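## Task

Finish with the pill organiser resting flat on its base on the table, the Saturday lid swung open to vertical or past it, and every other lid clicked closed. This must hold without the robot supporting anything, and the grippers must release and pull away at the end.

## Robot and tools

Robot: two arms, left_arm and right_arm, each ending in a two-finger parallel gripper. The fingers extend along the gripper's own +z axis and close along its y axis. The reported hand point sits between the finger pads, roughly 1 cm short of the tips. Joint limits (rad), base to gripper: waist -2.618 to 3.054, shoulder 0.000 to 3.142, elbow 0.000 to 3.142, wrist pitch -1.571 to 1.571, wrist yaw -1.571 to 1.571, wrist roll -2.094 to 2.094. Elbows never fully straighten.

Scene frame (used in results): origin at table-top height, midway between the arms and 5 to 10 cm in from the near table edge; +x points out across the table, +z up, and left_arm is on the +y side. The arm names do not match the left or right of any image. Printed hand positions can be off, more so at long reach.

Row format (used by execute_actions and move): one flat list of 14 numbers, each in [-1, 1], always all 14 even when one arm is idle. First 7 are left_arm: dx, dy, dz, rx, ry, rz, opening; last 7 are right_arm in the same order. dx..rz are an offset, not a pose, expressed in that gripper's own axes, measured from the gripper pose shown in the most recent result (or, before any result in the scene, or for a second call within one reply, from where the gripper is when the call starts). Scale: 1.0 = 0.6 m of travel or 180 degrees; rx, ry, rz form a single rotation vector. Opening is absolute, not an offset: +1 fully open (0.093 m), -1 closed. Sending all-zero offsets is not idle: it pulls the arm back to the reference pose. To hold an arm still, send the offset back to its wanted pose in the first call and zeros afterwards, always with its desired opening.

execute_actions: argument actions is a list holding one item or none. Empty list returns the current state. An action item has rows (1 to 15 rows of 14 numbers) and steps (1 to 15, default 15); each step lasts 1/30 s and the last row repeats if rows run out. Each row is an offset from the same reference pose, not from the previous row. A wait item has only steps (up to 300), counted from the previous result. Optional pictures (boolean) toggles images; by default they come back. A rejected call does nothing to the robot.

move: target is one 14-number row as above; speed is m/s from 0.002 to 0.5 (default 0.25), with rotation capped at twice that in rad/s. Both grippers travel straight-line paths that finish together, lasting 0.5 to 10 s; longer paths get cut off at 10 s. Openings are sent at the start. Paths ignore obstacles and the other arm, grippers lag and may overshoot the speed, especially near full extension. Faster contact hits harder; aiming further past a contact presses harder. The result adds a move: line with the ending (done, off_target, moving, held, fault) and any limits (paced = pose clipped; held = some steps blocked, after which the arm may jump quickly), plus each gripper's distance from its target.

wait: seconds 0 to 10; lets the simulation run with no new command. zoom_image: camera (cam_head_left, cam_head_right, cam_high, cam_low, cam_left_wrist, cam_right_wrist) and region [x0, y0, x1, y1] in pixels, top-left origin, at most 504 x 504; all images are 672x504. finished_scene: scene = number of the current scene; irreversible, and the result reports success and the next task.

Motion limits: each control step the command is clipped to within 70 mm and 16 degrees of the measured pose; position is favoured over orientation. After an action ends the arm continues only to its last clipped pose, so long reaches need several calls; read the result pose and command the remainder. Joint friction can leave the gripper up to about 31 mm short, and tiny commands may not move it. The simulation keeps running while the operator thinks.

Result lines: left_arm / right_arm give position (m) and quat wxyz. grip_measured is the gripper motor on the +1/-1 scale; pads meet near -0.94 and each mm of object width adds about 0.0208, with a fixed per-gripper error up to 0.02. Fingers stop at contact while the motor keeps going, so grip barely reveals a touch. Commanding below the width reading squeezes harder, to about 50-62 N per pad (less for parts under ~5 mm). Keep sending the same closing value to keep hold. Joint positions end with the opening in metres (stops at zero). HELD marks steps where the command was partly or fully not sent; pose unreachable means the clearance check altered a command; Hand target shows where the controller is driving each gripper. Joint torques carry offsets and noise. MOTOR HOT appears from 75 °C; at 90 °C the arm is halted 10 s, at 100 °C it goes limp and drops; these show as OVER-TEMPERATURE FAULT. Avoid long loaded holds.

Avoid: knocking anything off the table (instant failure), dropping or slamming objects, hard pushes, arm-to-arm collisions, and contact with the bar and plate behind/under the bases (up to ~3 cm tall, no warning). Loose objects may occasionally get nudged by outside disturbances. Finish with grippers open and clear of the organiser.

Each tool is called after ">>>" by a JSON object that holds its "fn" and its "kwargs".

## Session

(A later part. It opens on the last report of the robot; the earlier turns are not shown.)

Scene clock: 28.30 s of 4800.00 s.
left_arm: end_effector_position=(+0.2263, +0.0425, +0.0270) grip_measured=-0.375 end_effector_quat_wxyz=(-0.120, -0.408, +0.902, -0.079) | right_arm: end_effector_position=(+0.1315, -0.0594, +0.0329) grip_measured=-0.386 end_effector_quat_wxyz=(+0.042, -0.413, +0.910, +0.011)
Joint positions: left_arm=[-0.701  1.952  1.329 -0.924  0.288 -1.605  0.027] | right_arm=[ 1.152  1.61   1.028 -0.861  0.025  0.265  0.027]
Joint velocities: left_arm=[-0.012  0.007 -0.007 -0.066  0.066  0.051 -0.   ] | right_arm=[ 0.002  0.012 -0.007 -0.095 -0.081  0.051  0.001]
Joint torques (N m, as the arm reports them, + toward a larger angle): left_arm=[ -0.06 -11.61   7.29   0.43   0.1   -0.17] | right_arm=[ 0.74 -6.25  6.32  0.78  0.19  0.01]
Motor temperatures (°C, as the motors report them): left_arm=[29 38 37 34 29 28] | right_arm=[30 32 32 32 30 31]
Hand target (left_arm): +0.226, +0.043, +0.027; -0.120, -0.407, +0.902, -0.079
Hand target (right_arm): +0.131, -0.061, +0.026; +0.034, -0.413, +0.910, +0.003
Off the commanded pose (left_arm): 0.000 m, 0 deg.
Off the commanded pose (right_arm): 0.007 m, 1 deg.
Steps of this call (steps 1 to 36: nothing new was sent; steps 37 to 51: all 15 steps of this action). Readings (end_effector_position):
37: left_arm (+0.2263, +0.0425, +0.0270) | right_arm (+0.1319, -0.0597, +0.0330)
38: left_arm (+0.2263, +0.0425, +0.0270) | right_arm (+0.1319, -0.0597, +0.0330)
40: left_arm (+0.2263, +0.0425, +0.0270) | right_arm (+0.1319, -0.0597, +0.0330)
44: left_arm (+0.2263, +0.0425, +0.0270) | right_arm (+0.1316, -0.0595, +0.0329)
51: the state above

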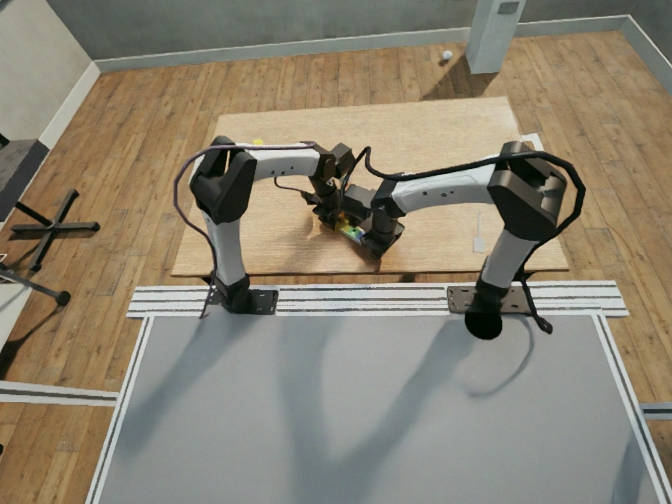

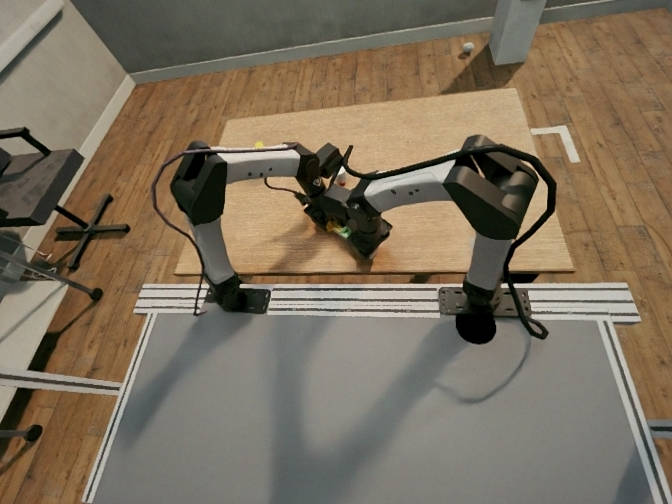

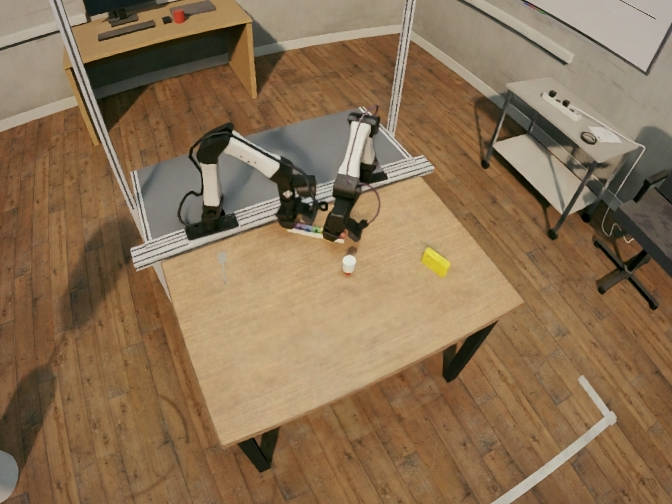

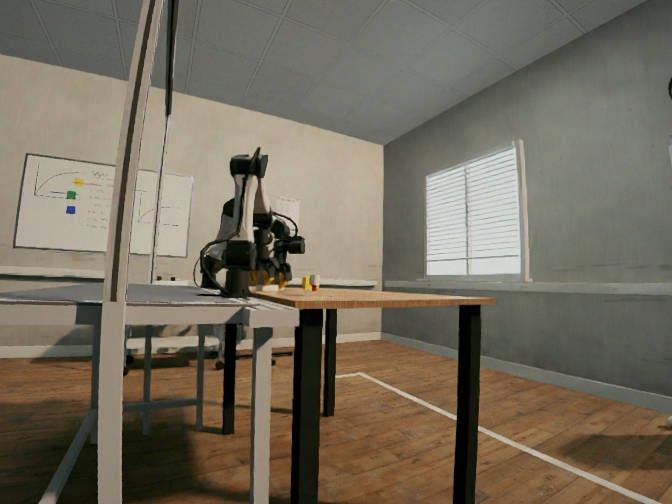

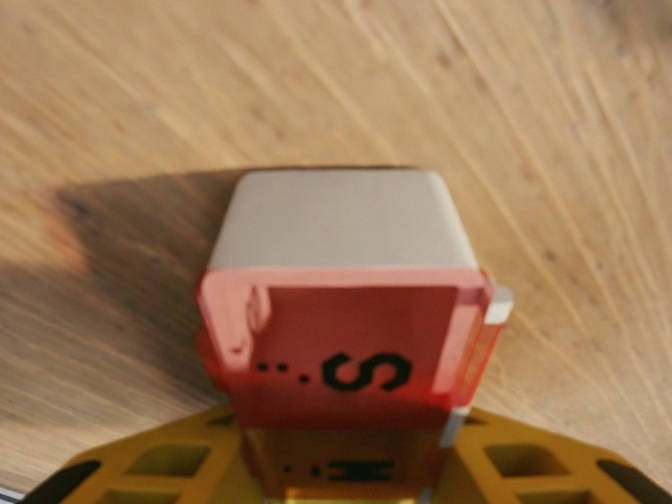

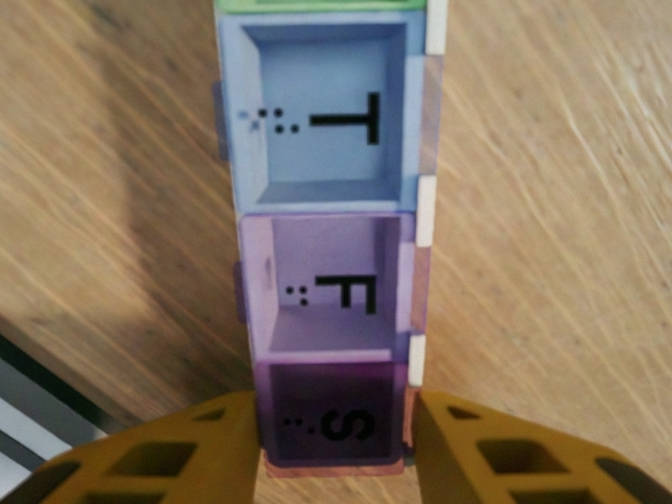

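>>> {"fn": "execute_actions", "kwargs": {"actions": [{"rows":[[-0.008,0.005,0.028,-0.015,0,-0.004,-0.5,0,0,0,-0.008,0,0.001,-0.42],[-0.008,0.005,0.028,-0.015,0,-0.004,-0.5,0,-0.001,-0.001,-0.016,0,0.001,-0.42],[-0.008,0.005,0.028,-0.015,0,-0.004,-0.5,0,-0.001,-0.002,-0.024,0,0.002,-0.42],[-0.008,0.005,0.028,-0.015,0,-0.004,-0.5,0,-0.002,-0.003,-0.032,0,0.003,-0.42],[-0.008,0.005,0.028,-0.015,0,-0.004,-0.5,0,-0.002,-0.003,-0.04,0,0.003,-0.42],[-0.008,0.005,0.028,-0.015,0,-0.004,-0.5,0,-0.002,-0.004,-0.048,0,0.004,-0.42],[-0.008,0.005,0.028,-0.015,0,-0.004,-0.5,0,-0.003,-0.004,-0.056,0,0.005,-0.42],[-0.008,0.005,0.028,-0.015,0,-0.004,-0.5,0,-0.003,-0.005,-0.064,0,0.005,-0.42],[-0.008,0.005,0.028,-0.015,0,-0.004,-0.5,0,-0.004,-0.006,-0.072,0,0.006,-0.42],[-0.008,0.005,0.028,-0.015,0,-0.004,-0.5,0,-0.004,-0.006,-0.08,0,0.007,-0.42]],"steps":15}]}}

Scene clock: 30.10 s of 4800.00 s.
left_arm: end_effector_position=(+0.2266, +0.0420, +0.0264) grip_measured=-0.375 end_effector_quat_wxyz=(-0.122, -0.409, +0.901, -0.078) | right_arm: end_effector_position=(+0.1330, -0.0604, +0.0362) grip_measured=-0.386 end_effector_quat_wxyz=(-0.015, -0.404, +0.908, +0.110)
Joint positions: left_arm=[-0.701  1.958  1.334 -0.927  0.289 -1.606  0.027] | right_arm=[ 1.008  1.593  1.006 -0.844 -0.221  0.147  0.027]
Joint velocities: left_arm=[ 0.012 -0.012 -0.017 -0.022  0.066 -0.007  0.   ] | right_arm=[-0.037 -0.037 -0.007  0.051 -0.139 -0.037  0.   ]
Joint torques (N m, as the arm reports them, + toward a larger angle): left_arm=[ 0.13 -6.93  7.04  0.44  0.12 -0.15] | right_arm=[ -0.1  -10.06   4.7    1.08  -0.15  -0.02]
Motor temperatures (°C, as the motors report them): left_arm=[29 38 37 33 29 28] | right_arm=[30 32 32 32 30 31]
Hand target (left_arm): +0.224, +0.045, +0.010; -0.131, -0.411, +0.900, -0.057
Hand target (right_arm): +0.133, -0.061, +0.037; -0.012, -0.405, +0.906, +0.125
Off the commanded pose (left_arm): 0.017 m, 3 deg.
Off the commanded pose (right_arm): 0.001 m, 2 deg.
Steps of this call (steps 1 to 39: nothing new was sent; steps 40 to 54: all 15 steps of this action). Readings (end_effector_position):
40: left_arm (+0.2261, +0.0426, +0.0264) | right_arm (+0.1313, -0.0592, +0.0329)
41: left_arm (+0.2261, +0.0424, +0.0264) | right_arm (+0.1313, -0.0591, +0.0329)
43: left_arm (+0.2263, +0.0422, +0.0264) | right_arm (+0.1320, -0.0595, +0.0329)
47: left_arm (+0.2264, +0.0421, +0.0264) | right_arm (+0.1330, -0.0602, +0.0345)
54: the state above

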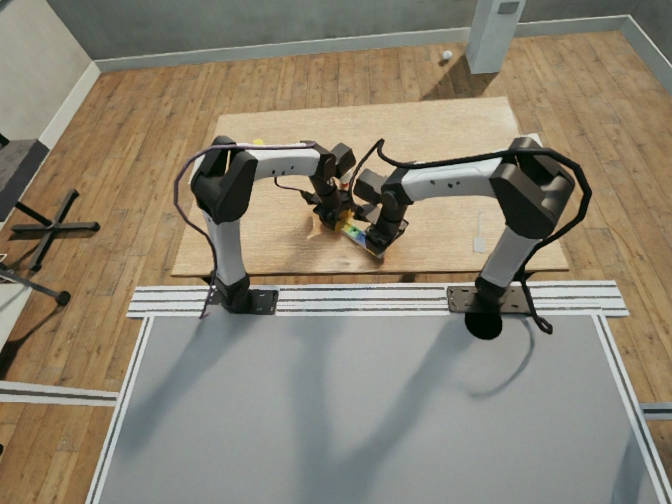

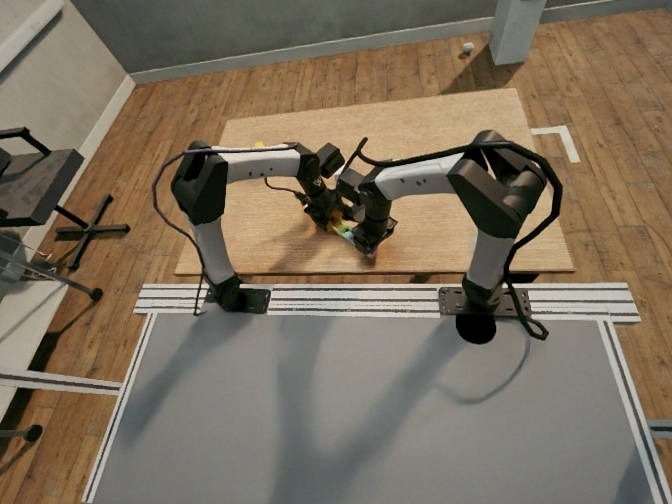

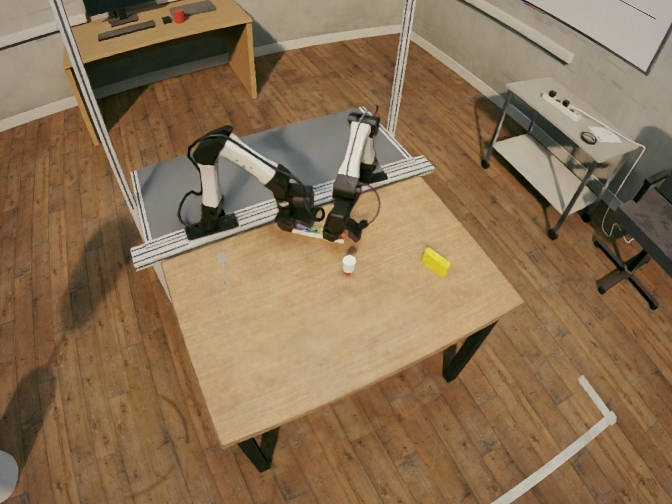

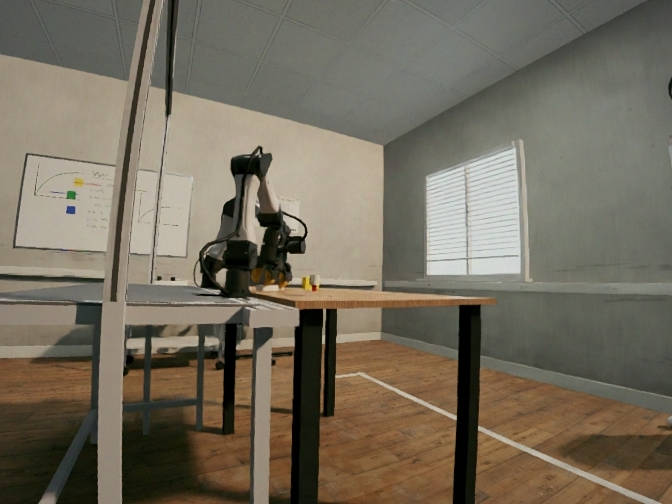

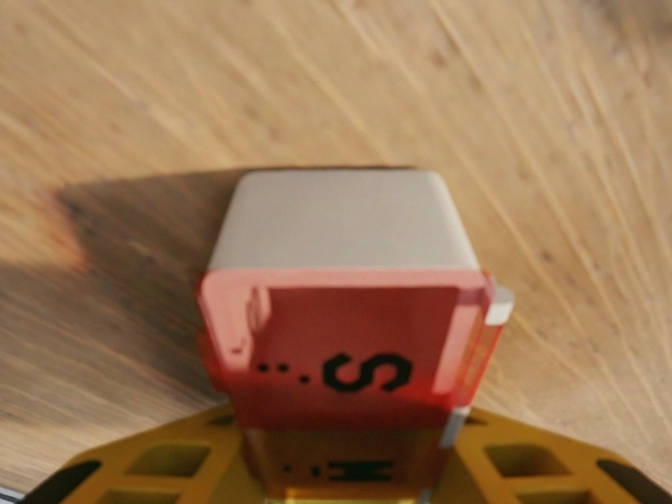

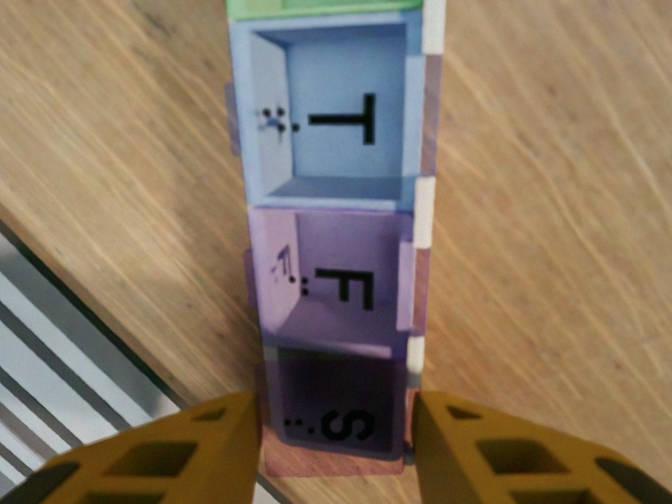

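>>> {"fn": "execute_actions", "kwargs": {"actions": [{"rows":[[0,0,0,0,0,0,-0.5,0,0,0,0,0,0,-0.25],[0,0,0,0,0,0,-0.5,0,0,0,0,0,0,-0.2],[0,0,0,0,0,0,-0.5,0,0,0,0,0,0,-0.17],[0,0,0,0,0,0,-0.5,0,0,0,0,0,0,-0.1],[0,0,0,0,0,0,-0.5,0,0,0,0,0,0,0.2],[0,0,0,0,0,0,-0.5,0,0,0,0,0,0,0.7]],"steps":10}], "pictures": false}}

>>> {"fn": "move", "kwargs": {"target": [0,0,0,0,0,0,-0.5,-0.001,0.007,-0.013,0.25,-0.015,-0.018,0.7], "speed": 0.25}}

Scene clock: 31.40 s of 4800.00 s.
left_arm: end_effector_position=(+0.2266, +0.0419, +0.0269) grip_measured=-0.375 end_effector_quat_wxyz=(-0.121, -0.408, +0.902, -0.078) | right_arm: end_effector_position=(+0.1327, -0.0603, +0.0363) grip_measured=+0.697 end_effector_quat_wxyz=(-0.016, -0.406, +0.907, +0.114)
Joint positions: left_arm=[-0.701  1.956  1.334 -0.927  0.289 -1.604  0.027] | right_arm=[ 1.004  1.593  1.005 -0.843 -0.23   0.14   0.079]
Joint velocities: left_arm=[ 0.007 -0.012  0.002  0.007 -0.022 -0.007 -0.   ] | right_arm=[-0.002 -0.032  0.007  0.007 -0.007 -0.037  0.004]
Joint torques (N m, as the arm reports them, + toward a larger angle): left_arm=[ -0.23 -11.29   6.94   0.35   0.17  -0.2 ] | right_arm=[ 0.87 -8.11  6.43  0.79  0.03  0.02]
Motor temperatures (°C, as the motors report them): left_arm=[29 38 37 33 29 28] | right_arm=[30 32 32 32 30 31]
Hand target (left_arm): +0.227, +0.042, +0.026; -0.122, -0.408, +0.901, -0.078
Hand target (right_arm): +0.133, -0.060, +0.036; -0.015, -0.404, +0.908, +0.110
Off the commanded pose (left_arm): 0.001 m, 0 deg.
Off the commanded pose (right_arm): 0.000 m, 1 deg.
Steps of this call (steps 1 to 29: nothing new was sent; steps 30 to 39: all 10 steps of this action). Readings (end_effector_position):
30: left_arm (+0.2266, +0.0419, +0.0268) | right_arm (+0.1325, -0.0601, +0.0363)
31: left_arm (+0.2266, +0.0419, +0.0269) | right_arm (+0.1325, -0.0601, +0.0363)
33: left_arm (+0.2266, +0.0419, +0.0269) | right_arm (+0.1326, -0.0602, +0.0363)
37: left_arm (+0.2266, +0.0419, +0.0269) | right_arm (+0.1327, -0.0603, +0.0363)
39: the state above

Scene clock: 33.80 s of 4800.00 s.
left_arm: end_effector_position=(+0.2266, +0.0419, +0.0269) grip_measured=-0.375 end_effector_quat_wxyz=(-0.121, -0.408, +0.902, -0.078) | right_arm: end_effector_position=(+0.1333, -0.0586, +0.0470) grip_measured=+0.698 end_effector_quat_wxyz=(+0.172, -0.402, +0.872, -0.218)
Joint positions: left_arm=[-0.701  1.956  1.334 -0.927  0.289 -1.604  0.027] | right_arm=[ 1.425  1.796  1.201 -1.106  0.539  0.576  0.079]
Joint velocities: left_arm=[ 0.007  0.007 -0.012  0.007 -0.007  0.022 -0.   ] | right_arm=[-0.017 -0.002 -0.017  0.051  0.007  0.037  0.   ]
Joint torques (N m, as the arm reports them, + toward a larger angle): left_arm=[ -0.12 -11.53   7.15   0.35   0.16  -0.19] | right_arm=[ 1.09 -8.    6.92 -0.21  0.57  0.08]
Motor temperatures (°C, as the motors report them): left_arm=[29 39 37 33 29 28] | right_arm=[30 32 32 32 30 31]
Hand target (left_arm): +0.227, +0.042, +0.027; -0.121, -0.408, +0.902, -0.078
Hand target (right_arm): +0.133, -0.059, +0.046; +0.169, -0.402, +0.870, -0.230
Off the commanded pose (left_arm): 0.000 m, 0 deg.
Off the commanded pose (right_arm): 0.003 m, 2 deg.
move: done

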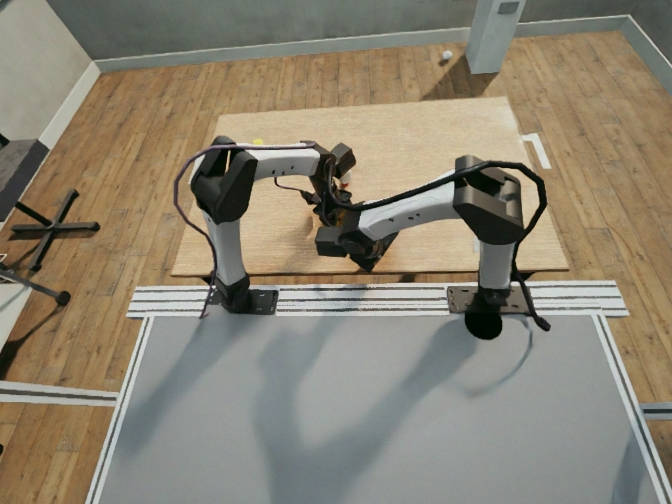

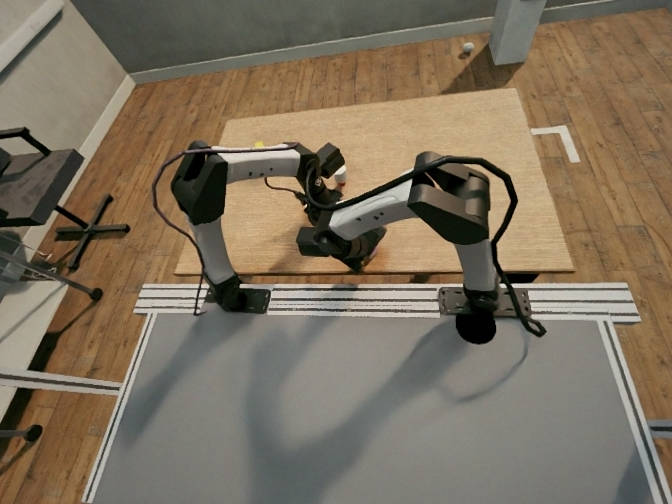

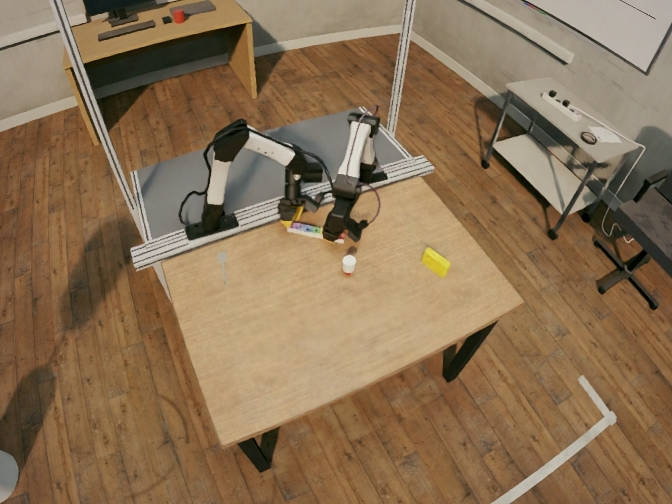

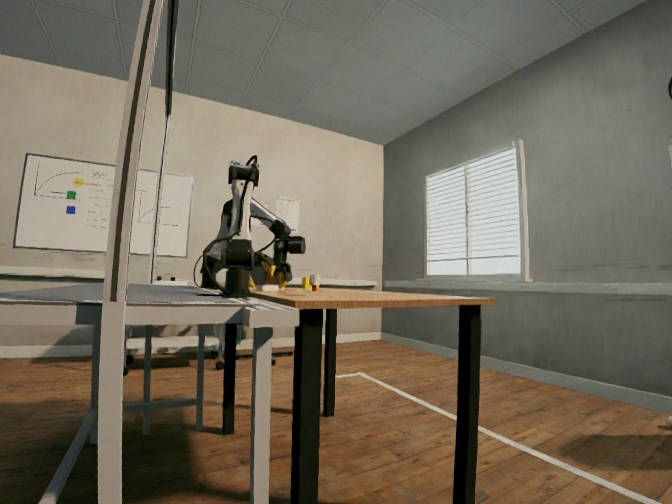

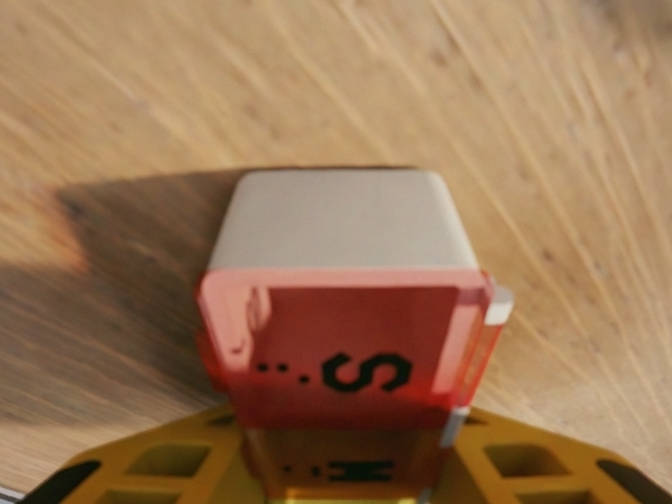

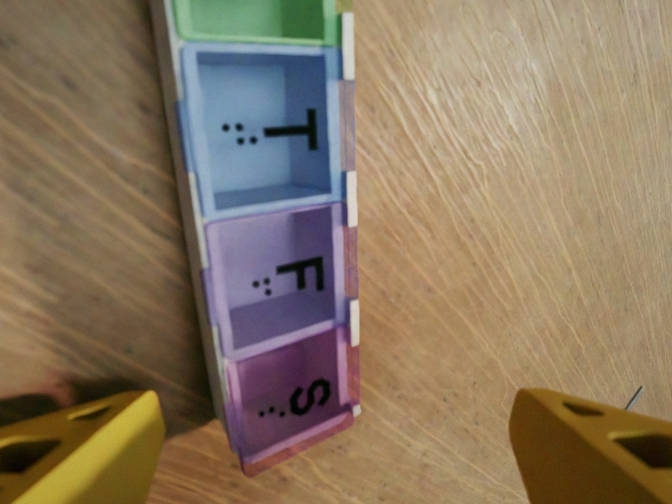

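>>> {"fn": "execute_actions", "kwargs": {"actions": [{"rows":[[0,0,0,0,0,0,-0.5,0.004,0.006,0.012,0.0045,0.007,-0.0055,0.6],[0,0,0,0,0,0,-0.5,0.004,0.006,0.012,0.0045,0.007,-0.0055,0.5],[0,0,0,0,0,0,-0.5,0.004,0.006,0.012,0.0045,0.007,-0.0055,0.45],[0,0,0,0,0,0,-0.5,0.004,0.006,0.012,0.0045,0.007,-0.0055,0.4],[0,0,0,0,0,0,-0.5,0.004,0.006,0.012,0.0045,0.007,-0.0055,0.4],[0,0,0,0,0,0,-0.5,0.004,0.006,0.012,0.0045,0.007,-0.0055,0.35],[0,0,0,0,0,0,-0.5,0.004,0.006,0.012,0.0045,0.007,-0.0055,0.3],[0,0,0,0,0,0,-0.5,0.004,0.006,0.012,0.0045,0.007,-0.0055,0.25],[-0.008,0.005,0.028,-0.015,0,-0.004,-0.5,0.004,0.006,0.012,0.0045,0.007,-0.0055,0.2],[-0.008,0.005,0.028,-0.015,0,-0.004,-0.5,0.004,0.006,0.012,0.0045,0.007,-0.0055,0.15],[-0.008,0.005,0.028,-0.015,0,-0.004,-0.5,0.004,0.006,0.012,0.0045,0.007,-0.0055,0.08]],"steps":15}], "pictures": false}}

>>> {"fn": "execute_actions", "kwargs": {"actions": [{"rows":[[-0.008,0.005,0.028,-0.015,0,0,-0.5,0,-0.008,0,0.008,0,0,0.08],[-0.008,0.005,0.028,-0.015,0,0,-0.5,-0.002,-0.018,-0.005,0.014,-0.003,0.0025,0.08],[-0.008,0.005,0.028,-0.015,0,0,-0.5,-0.003,-0.019,-0.008,0.013,-0.005,0.004,0.08],[-0.008,0.005,0.028,-0.015,0,0,-0.5,-0.004,-0.02,-0.01,0.012,-0.006,0.005,0.08],[-0.008,0.005,0.028,-0.015,0,0,-0.5,-0.005,-0.022,-0.013,0.011,-0.008,0.0065,0.08],[-0.008,0.005,0.028,-0.015,0,0,-0.5,-0.006,-0.023,-0.0155,0.01,-0.0095,0.0077,0.08],[-0.008,0.005,0.028,-0.015,0,0,-0.5,-0.007,-0.024,-0.018,0.009,-0.011,0.009,0.08],[-0.008,0.005,0.028,-0.015,0,0,-0.5,-0.008,-0.026,-0.0205,0.008,-0.0125,0.01,0.08],[-0.008,0.005,0.028,-0.015,0,0,-0.5,-0.009,-0.027,-0.023,0.007,-0.014,0.0115,0.08],[-0.008,0.005,0.028,-0.015,0,0,-0.5,-0.01,-0.028,-0.026,0.006,-0.016,0.013,0.08]],"steps":15}]}}

Scene clock: 36.53 s of 4800.00 s.
left_arm: end_effector_position=(+0.2266, +0.0417, +0.0263) grip_measured=-0.375 end_effector_quat_wxyz=(-0.123, -0.408, +0.901, -0.077) | right_arm: end_effector_position=(+0.1334, -0.0592, +0.0457) grip_measured=+0.082 end_effector_quat_wxyz=(+0.171, -0.402, +0.872, -0.221)
Joint positions: left_arm=[-0.701  1.961  1.338 -0.93   0.29  -1.604  0.027] | right_arm=[ 1.425  1.801  1.201 -1.107  0.54   0.579  0.049]
Joint velocities: left_arm=[-0.017 -0.007  0.002  0.007 -0.007 -0.066  0.001] | right_arm=[ 0.007  0.051 -0.002  0.022 -0.007 -0.007 -0.001]
Joint torques (N m, as the arm reports them, + toward a larger angle): left_arm=[-0.15 -6.99  7.15  0.43  0.13 -0.16] | right_arm=[ 0.68 -8.09  6.06  0.02  0.45 -0.07]
Motor temperatures (°C, as the motors report them): left_arm=[29 40 37 33 29 28] | right_arm=[30 32 32 32 30 31]
Hand target (left_arm): +0.225, +0.044, +0.010; -0.131, -0.411, +0.900, -0.057
Hand target (right_arm): +0.133, -0.060, +0.039; +0.163, -0.406, +0.869, -0.231
Off the commanded pose (left_arm): 0.017 m, 3 deg.
Off the commanded pose (right_arm): 0.007 m, 2 deg.
Steps of this call (steps 1 to 67: nothing new was sent; steps 68 to 82: all 15 steps of this action). Readings (end_effector_position):
68: left_arm (+0.2266, +0.0419, +0.0269) | right_arm (+0.1335, -0.0590, +0.0472)
69: left_arm (+0.2266, +0.0419, +0.0269) | right_arm (+0.1335, -0.0590, +0.0472)
71: left_arm (+0.2266, +0.0419, +0.0269) | right_arm (+0.1335, -0.0590, +0.0472)
75: left_arm (+0.2266, +0.0419, +0.0269) | right_arm (+0.1335, -0.0590, +0.0472)
82: the state above

Scene clock: 37.03 s of 4800.00 s.
left_arm: end_effector_position=(+0.2272, +0.0405, +0.0265) grip_measured=-0.375 end_effector_quat_wxyz=(-0.124, -0.406, +0.902, -0.078) | right_arm: end_effector_position=(+0.1381, -0.0585, +0.0598) grip_measured=+0.082 end_effector_quat_wxyz=(+0.194, -0.394, +0.872, -0.214)
Joint positions: left_arm=[-0.701  1.965  1.344 -0.931  0.293 -1.601  0.027] | right_arm=[ 1.425  1.759  1.201 -1.113  0.572  0.586  0.049]
Joint velocities: left_arm=[-0.017 -0.012 -0.007  0.037  0.037  0.022  0.001] | right_arm=[-0.007  0.007 -0.012 -0.007  0.037  0.066 -0.001]
Joint torques (N m, as the arm reports them, + toward a larger angle): left_arm=[-0.03 -7.    7.03  0.43  0.11 -0.05] | right_arm=[  0.37 -11.29   6.45  -0.1    0.62   0.02]
Motor temperatures (°C, as the motors report them): left_arm=[29 40 37 33 29 28] | right_arm=[30 32 32 32 30 31]
Hand target (left_arm): +0.225, +0.044, +0.009; -0.132, -0.405, +0.903, -0.056
Hand target (right_arm): +0.140, -0.060, +0.068; +0.201, -0.388, +0.873, -0.215
Off the commanded pose (left_arm): 0.018 m, 3 deg.
Off the commanded pose (right_arm): 0.009 m, 1 deg.
Steps of this call (steps 1 to 15: all 15 steps of this action). Readings (end_effector_position):
1: left_arm (+0.2267, +0.0416, +0.0264) | right_arm (+0.1335, -0.0592, +0.0457)
2: left_arm (+0.2268, +0.0415, +0.0264) | right_arm (+0.1339, -0.0594, +0.0459)
4: left_arm (+0.2272, +0.0410, +0.0263) | right_arm (+0.1345, -0.0598, +0.0464)
8: left_arm (+0.2274, +0.0407, +0.0265) | right_arm (+0.1347, -0.0597, +0.0476)
15: the state above

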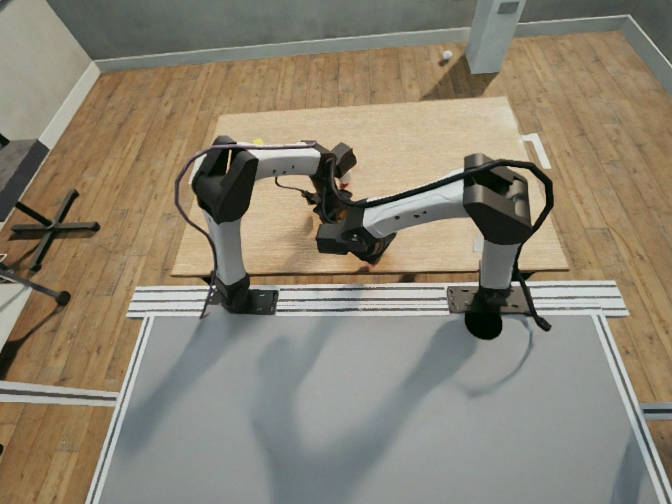

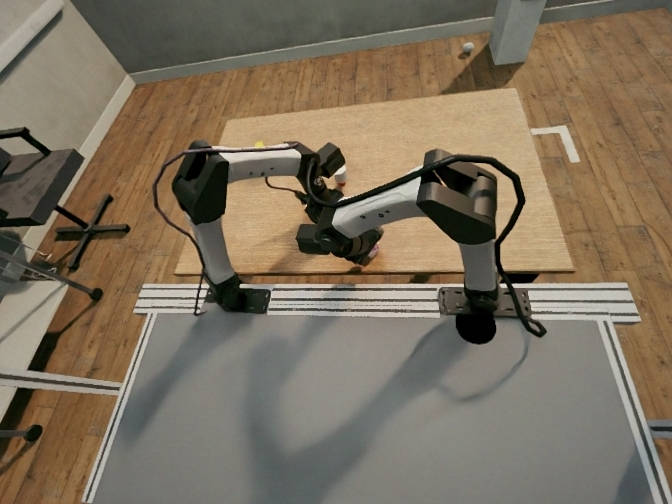

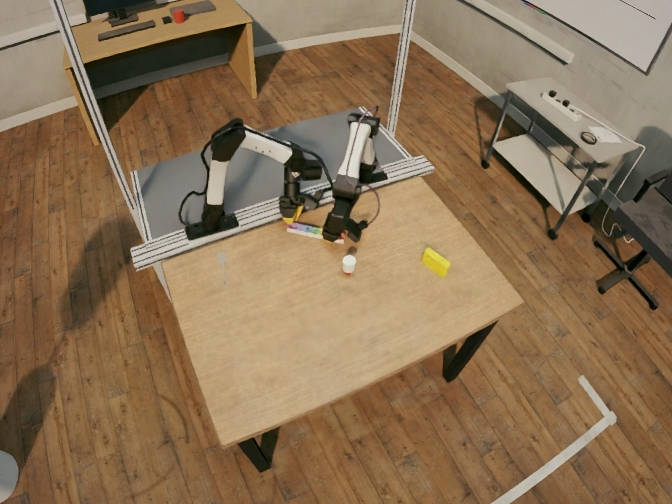

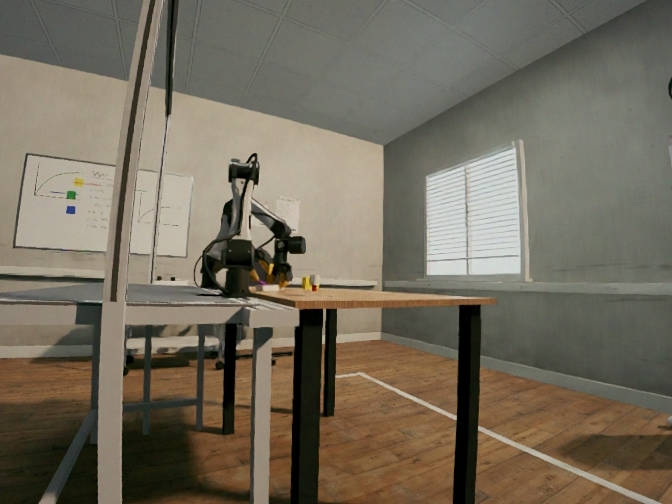

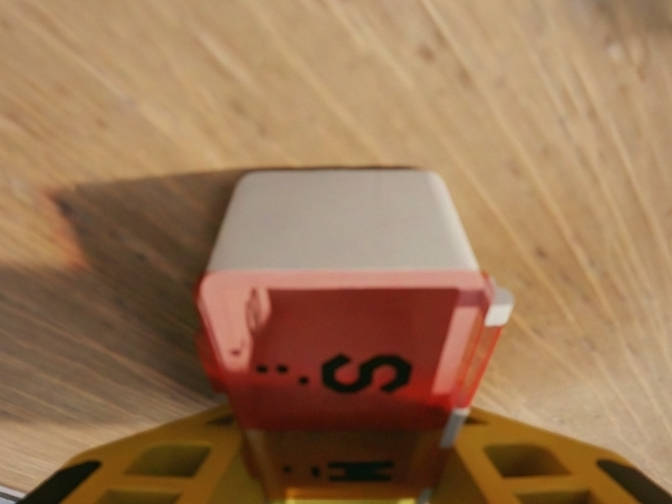

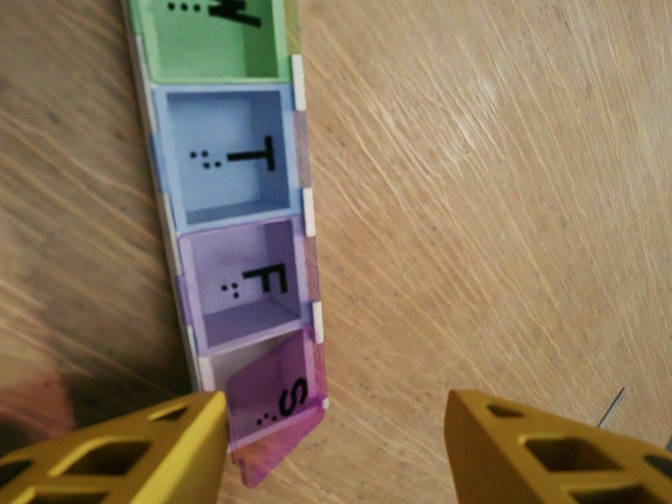

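>>> {"fn": "execute_actions", "kwargs": {"actions": [{"rows":[[0,0,0,0,0,0,-0.5,0,-0.008,0,0.008,0,0,0.03],[0,0,0,0,0,0,-0.5,0,-0.008,0,0.008,0,0,-0.03],[0,0,0,0,0,0,-0.5,0,-0.008,0,0.008,0,0,-0.09],[0,0,0,0,0,0,-0.5,0,-0.008,0,0.008,0,0,-0.15],[0,0,0,0,0,0,-0.5,0.002,-0.012,0.002,0.008,0,0,-0.2],[0,0,0,0,0,0,-0.5,0.003,-0.016,0.005,0.008,0,0,-0.2],[0,0,0,0,0,0,-0.5,0.005,-0.02,0.007,0.008,0,0,-0.2],[0,0,0,0,0,0,-0.5,0.006,-0.024,0.01,0.008,0,0,-0.2],[0,0,0,0,0,0,-0.5,0.008,-0.028,0.012,0.008,0,0,-0.2],[0,0,0,0,0,0,-0.5,0.009,-0.032,0.014,0.008,0,0,-0.2],[0,0,0,0,0,0,-0.5,0.011,-0.036,0.017,0.008,0,0,-0.2],[0,0,0,0,0,0,-0.5,0.012,-0.04,0.019,0.008,0,0,-0.2]],"steps":15}]}}

Scene clock: 38.87 s of 4800.00 s.
left_arm: end_effector_position=(+0.2273, +0.0405, +0.0271) grip_measured=-0.375 end_effector_quat_wxyz=(-0.123, -0.406, +0.902, -0.078) | right_arm: end_effector_position=(+0.1517, -0.0776, +0.0594) grip_measured=-0.198 end_effector_quat_wxyz=(+0.194, -0.387, +0.872, -0.228)
Joint positions: left_arm=[-0.701  1.964  1.344 -0.931  0.293 -1.6    0.027] | right_arm=[ 1.374  1.721  1.144 -1.093  0.591  0.551  0.036]
Joint velocities: left_arm=[-0.002  0.012 -0.007 -0.037  0.022 -0.051 -0.   ] | right_arm=[-0.076 -0.076 -0.037  0.007 -0.037 -0.081 -0.   ]
Joint torques (N m, as the arm reports them, + toward a larger angle): left_arm=[ -0.12 -11.24   7.18   0.31   0.06  -0.17] | right_arm=[  0.57 -11.     4.64   0.28   0.58  -0.12]
Motor temperatures (°C, as the motors report them): left_arm=[29 40 37 33 29 28] | right_arm=[30 32 32 32 30 31]
Hand target (left_arm): +0.227, +0.041, +0.026; -0.124, -0.406, +0.902, -0.077
Hand target (right_arm): +0.154, -0.081, +0.061; +0.199, -0.392, +0.869, -0.226
Off the commanded pose (left_arm): 0.001 m, 0 deg.
Off the commanded pose (right_arm): 0.005 m, 1 deg.
Steps of this call (steps 1 to 40: nothing new was sent; steps 41 to 55: all 15 steps of this action). Readings (end_effector_position):
41: left_arm (+0.2273, +0.0405, +0.0269) | right_arm (+0.1389, -0.0589, +0.0604)
42: left_arm (+0.2273, +0.0405, +0.0271) | right_arm (+0.1391, -0.0589, +0.0606)
44: left_arm (+0.2273, +0.0405, +0.0271) | right_arm (+0.1395, -0.0590, +0.0608)
48: left_arm (+0.2273, +0.0405, +0.0271) | right_arm (+0.1417, -0.0601, +0.0607)
55: the state above

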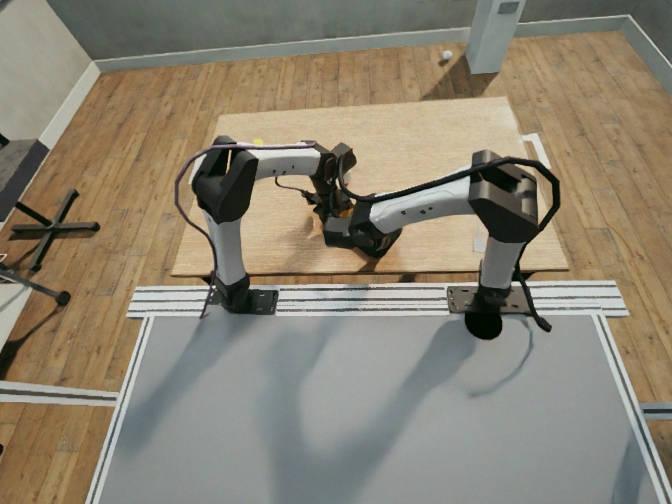

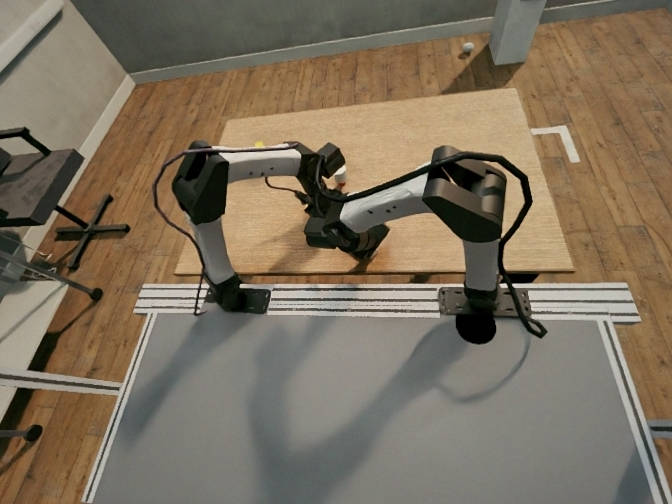

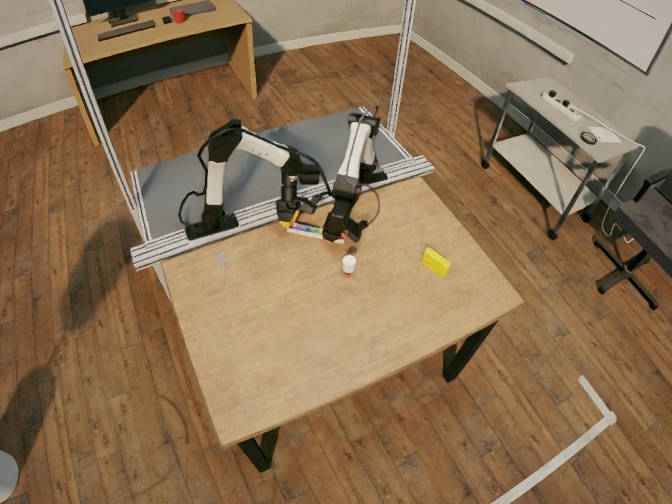

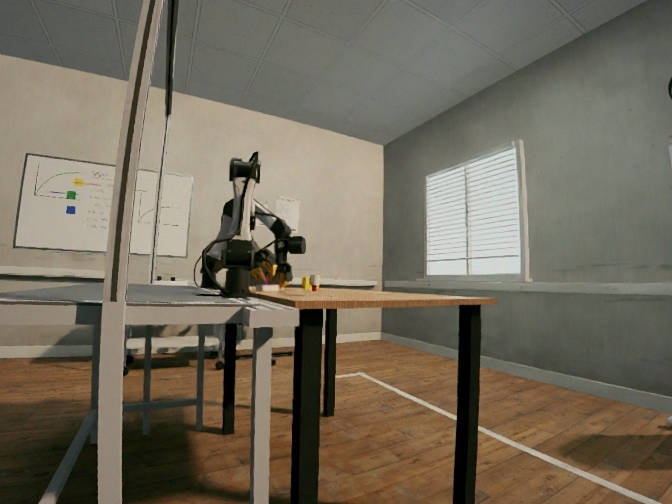

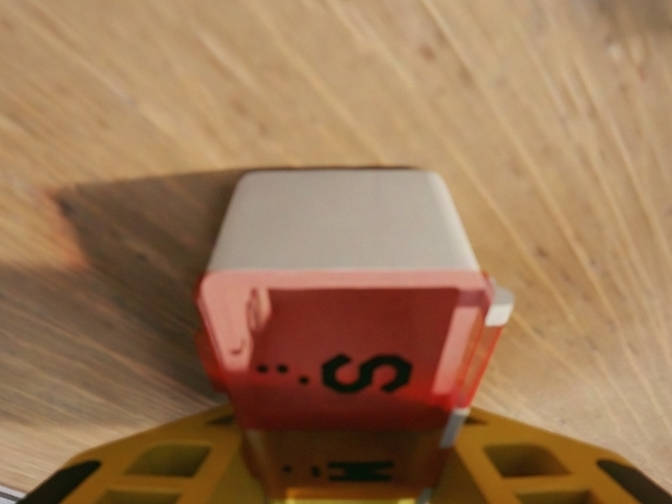

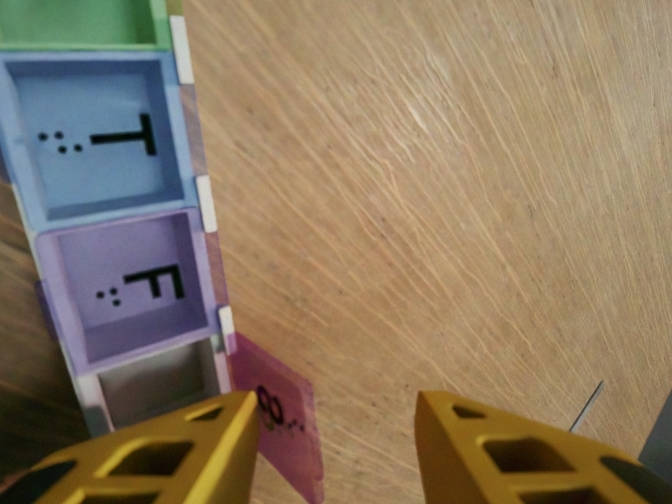

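About upright; push a little further.

>>> {"fn": "execute_actions", "kwargs": {"actions": [{"rows":[[0,0,0,0,0,0,-0.5,0.001,-0.008,0.003,0,0,0,-0.2],[0,0,0,0,0,0,-0.5,0.001,-0.011,0.005,0,0,0,-0.2],[0,0,0,0,0,0,-0.5,0.002,-0.014,0.007,0,0,0,-0.2],[0,0,0,0,0,0,-0.5,0.002,-0.017,0.008,0,0,0,-0.2],[0,0,0,0,0,0,-0.5,0.002,-0.02,0.01,0,0,0,-0.2]],"steps":13}]}}

Scene clock: 40.07 s of 4800.00 s.
left_arm: end_effector_position=(+0.2274, +0.0404, +0.0271) grip_measured=-0.375 end_effector_quat_wxyz=(-0.123, -0.408, +0.901, -0.078) | right_arm: end_effector_position=(+0.1601, -0.0796, +0.0594) grip_measured=-0.198 end_effector_quat_wxyz=(+0.194, -0.385, +0.874, -0.225)
Joint positions: left_arm=[-0.701  1.964  1.344 -0.931  0.293 -1.604  0.027] | right_arm=[ 1.343  1.711  1.134 -1.067  0.591  0.515  0.036]
Joint velocities: left_arm=[-0.007 -0.007 -0.017 -0.007  0.022 -0.022  0.   ] | right_arm=[ 0.002  0.002 -0.007  0.022 -0.022 -0.022 -0.001]
Joint torques (N m, as the arm reports them, + toward a larger angle): left_arm=[  0.07 -11.39   7.16   0.32   0.15  -0.16] | right_arm=[ -0.19 -11.4    4.44   0.29   0.57  -0.13]
Motor temperatures (°C, as the motors report them): left_arm=[29 40 37 33 29 28] | right_arm=[30 33 32 32 30 31]
Hand target (left_arm): +0.227, +0.040, +0.027; -0.123, -0.406, +0.902, -0.078
Hand target (right_arm): +0.161, -0.087, +0.061; +0.193, -0.386, +0.872, -0.228
Off the commanded pose (left_arm): 0.000 m, 0 deg.
Off the commanded pose (right_arm): 0.008 m, 0 deg.
Steps of this call (steps 1 to 23: nothing new was sent; steps 24 to 36: all 13 steps of this action). Readings (end_effector_position):
24: left_arm (+0.2273, +0.0405, +0.0271) | right_arm (+0.1530, -0.0752, +0.0596)
25: left_arm (+0.2273, +0.0405, +0.0271) | right_arm (+0.1534, -0.0755, +0.0596)
27: left_arm (+0.2273, +0.0405, +0.0271) | right_arm (+0.1554, -0.0767, +0.0597)
31: left_arm (+0.2274, +0.0404, +0.0271) | right_arm (+0.1600, -0.0798, +0.0592)
36: the state above

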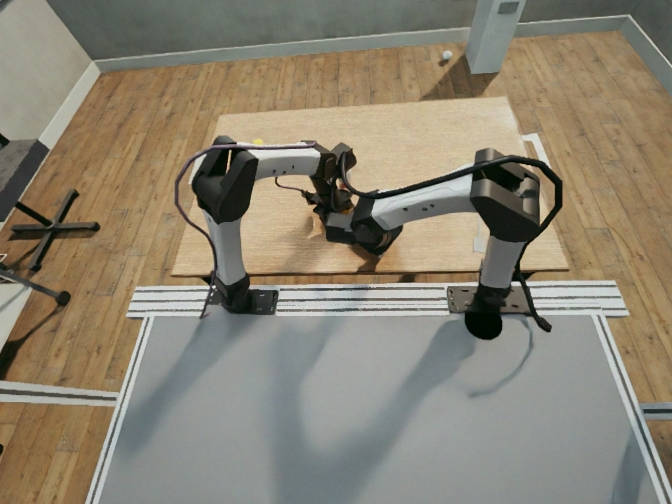

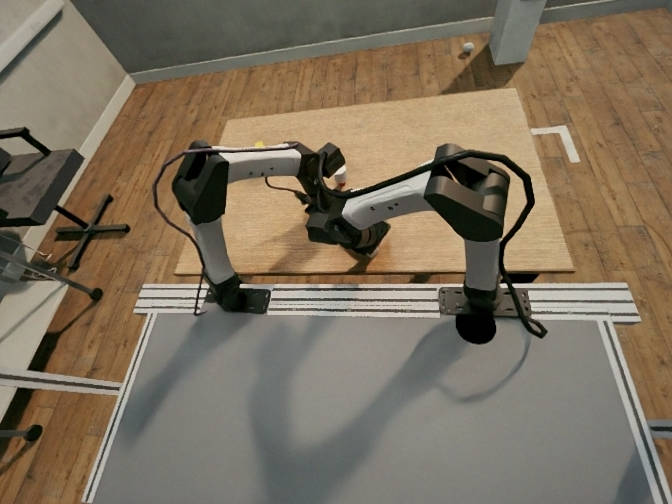

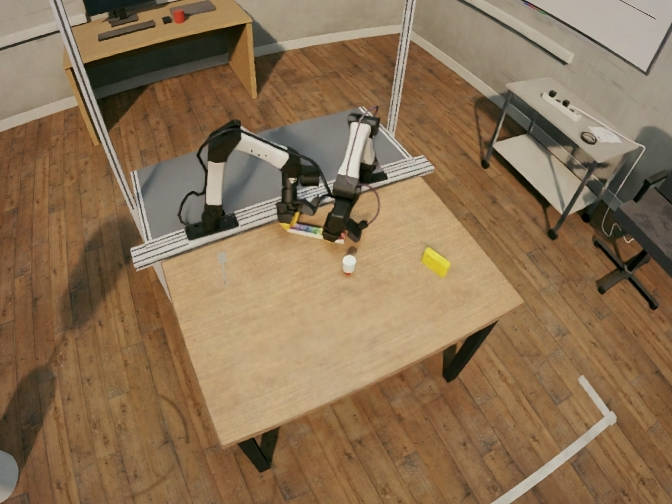

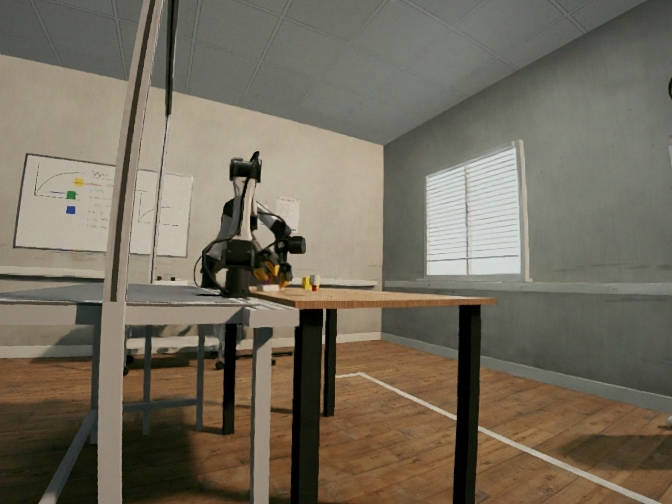

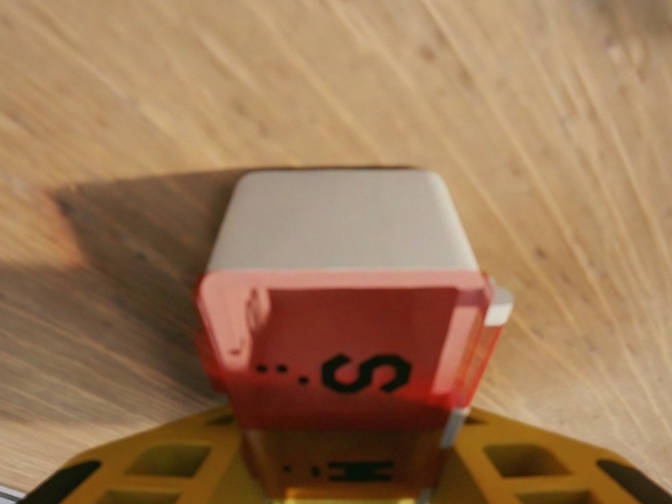

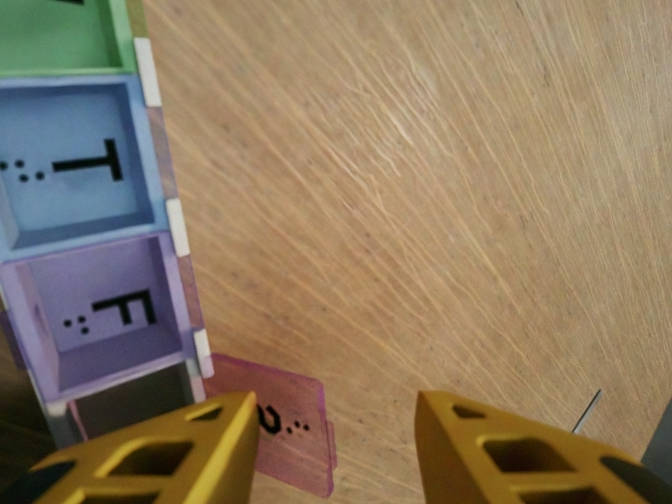

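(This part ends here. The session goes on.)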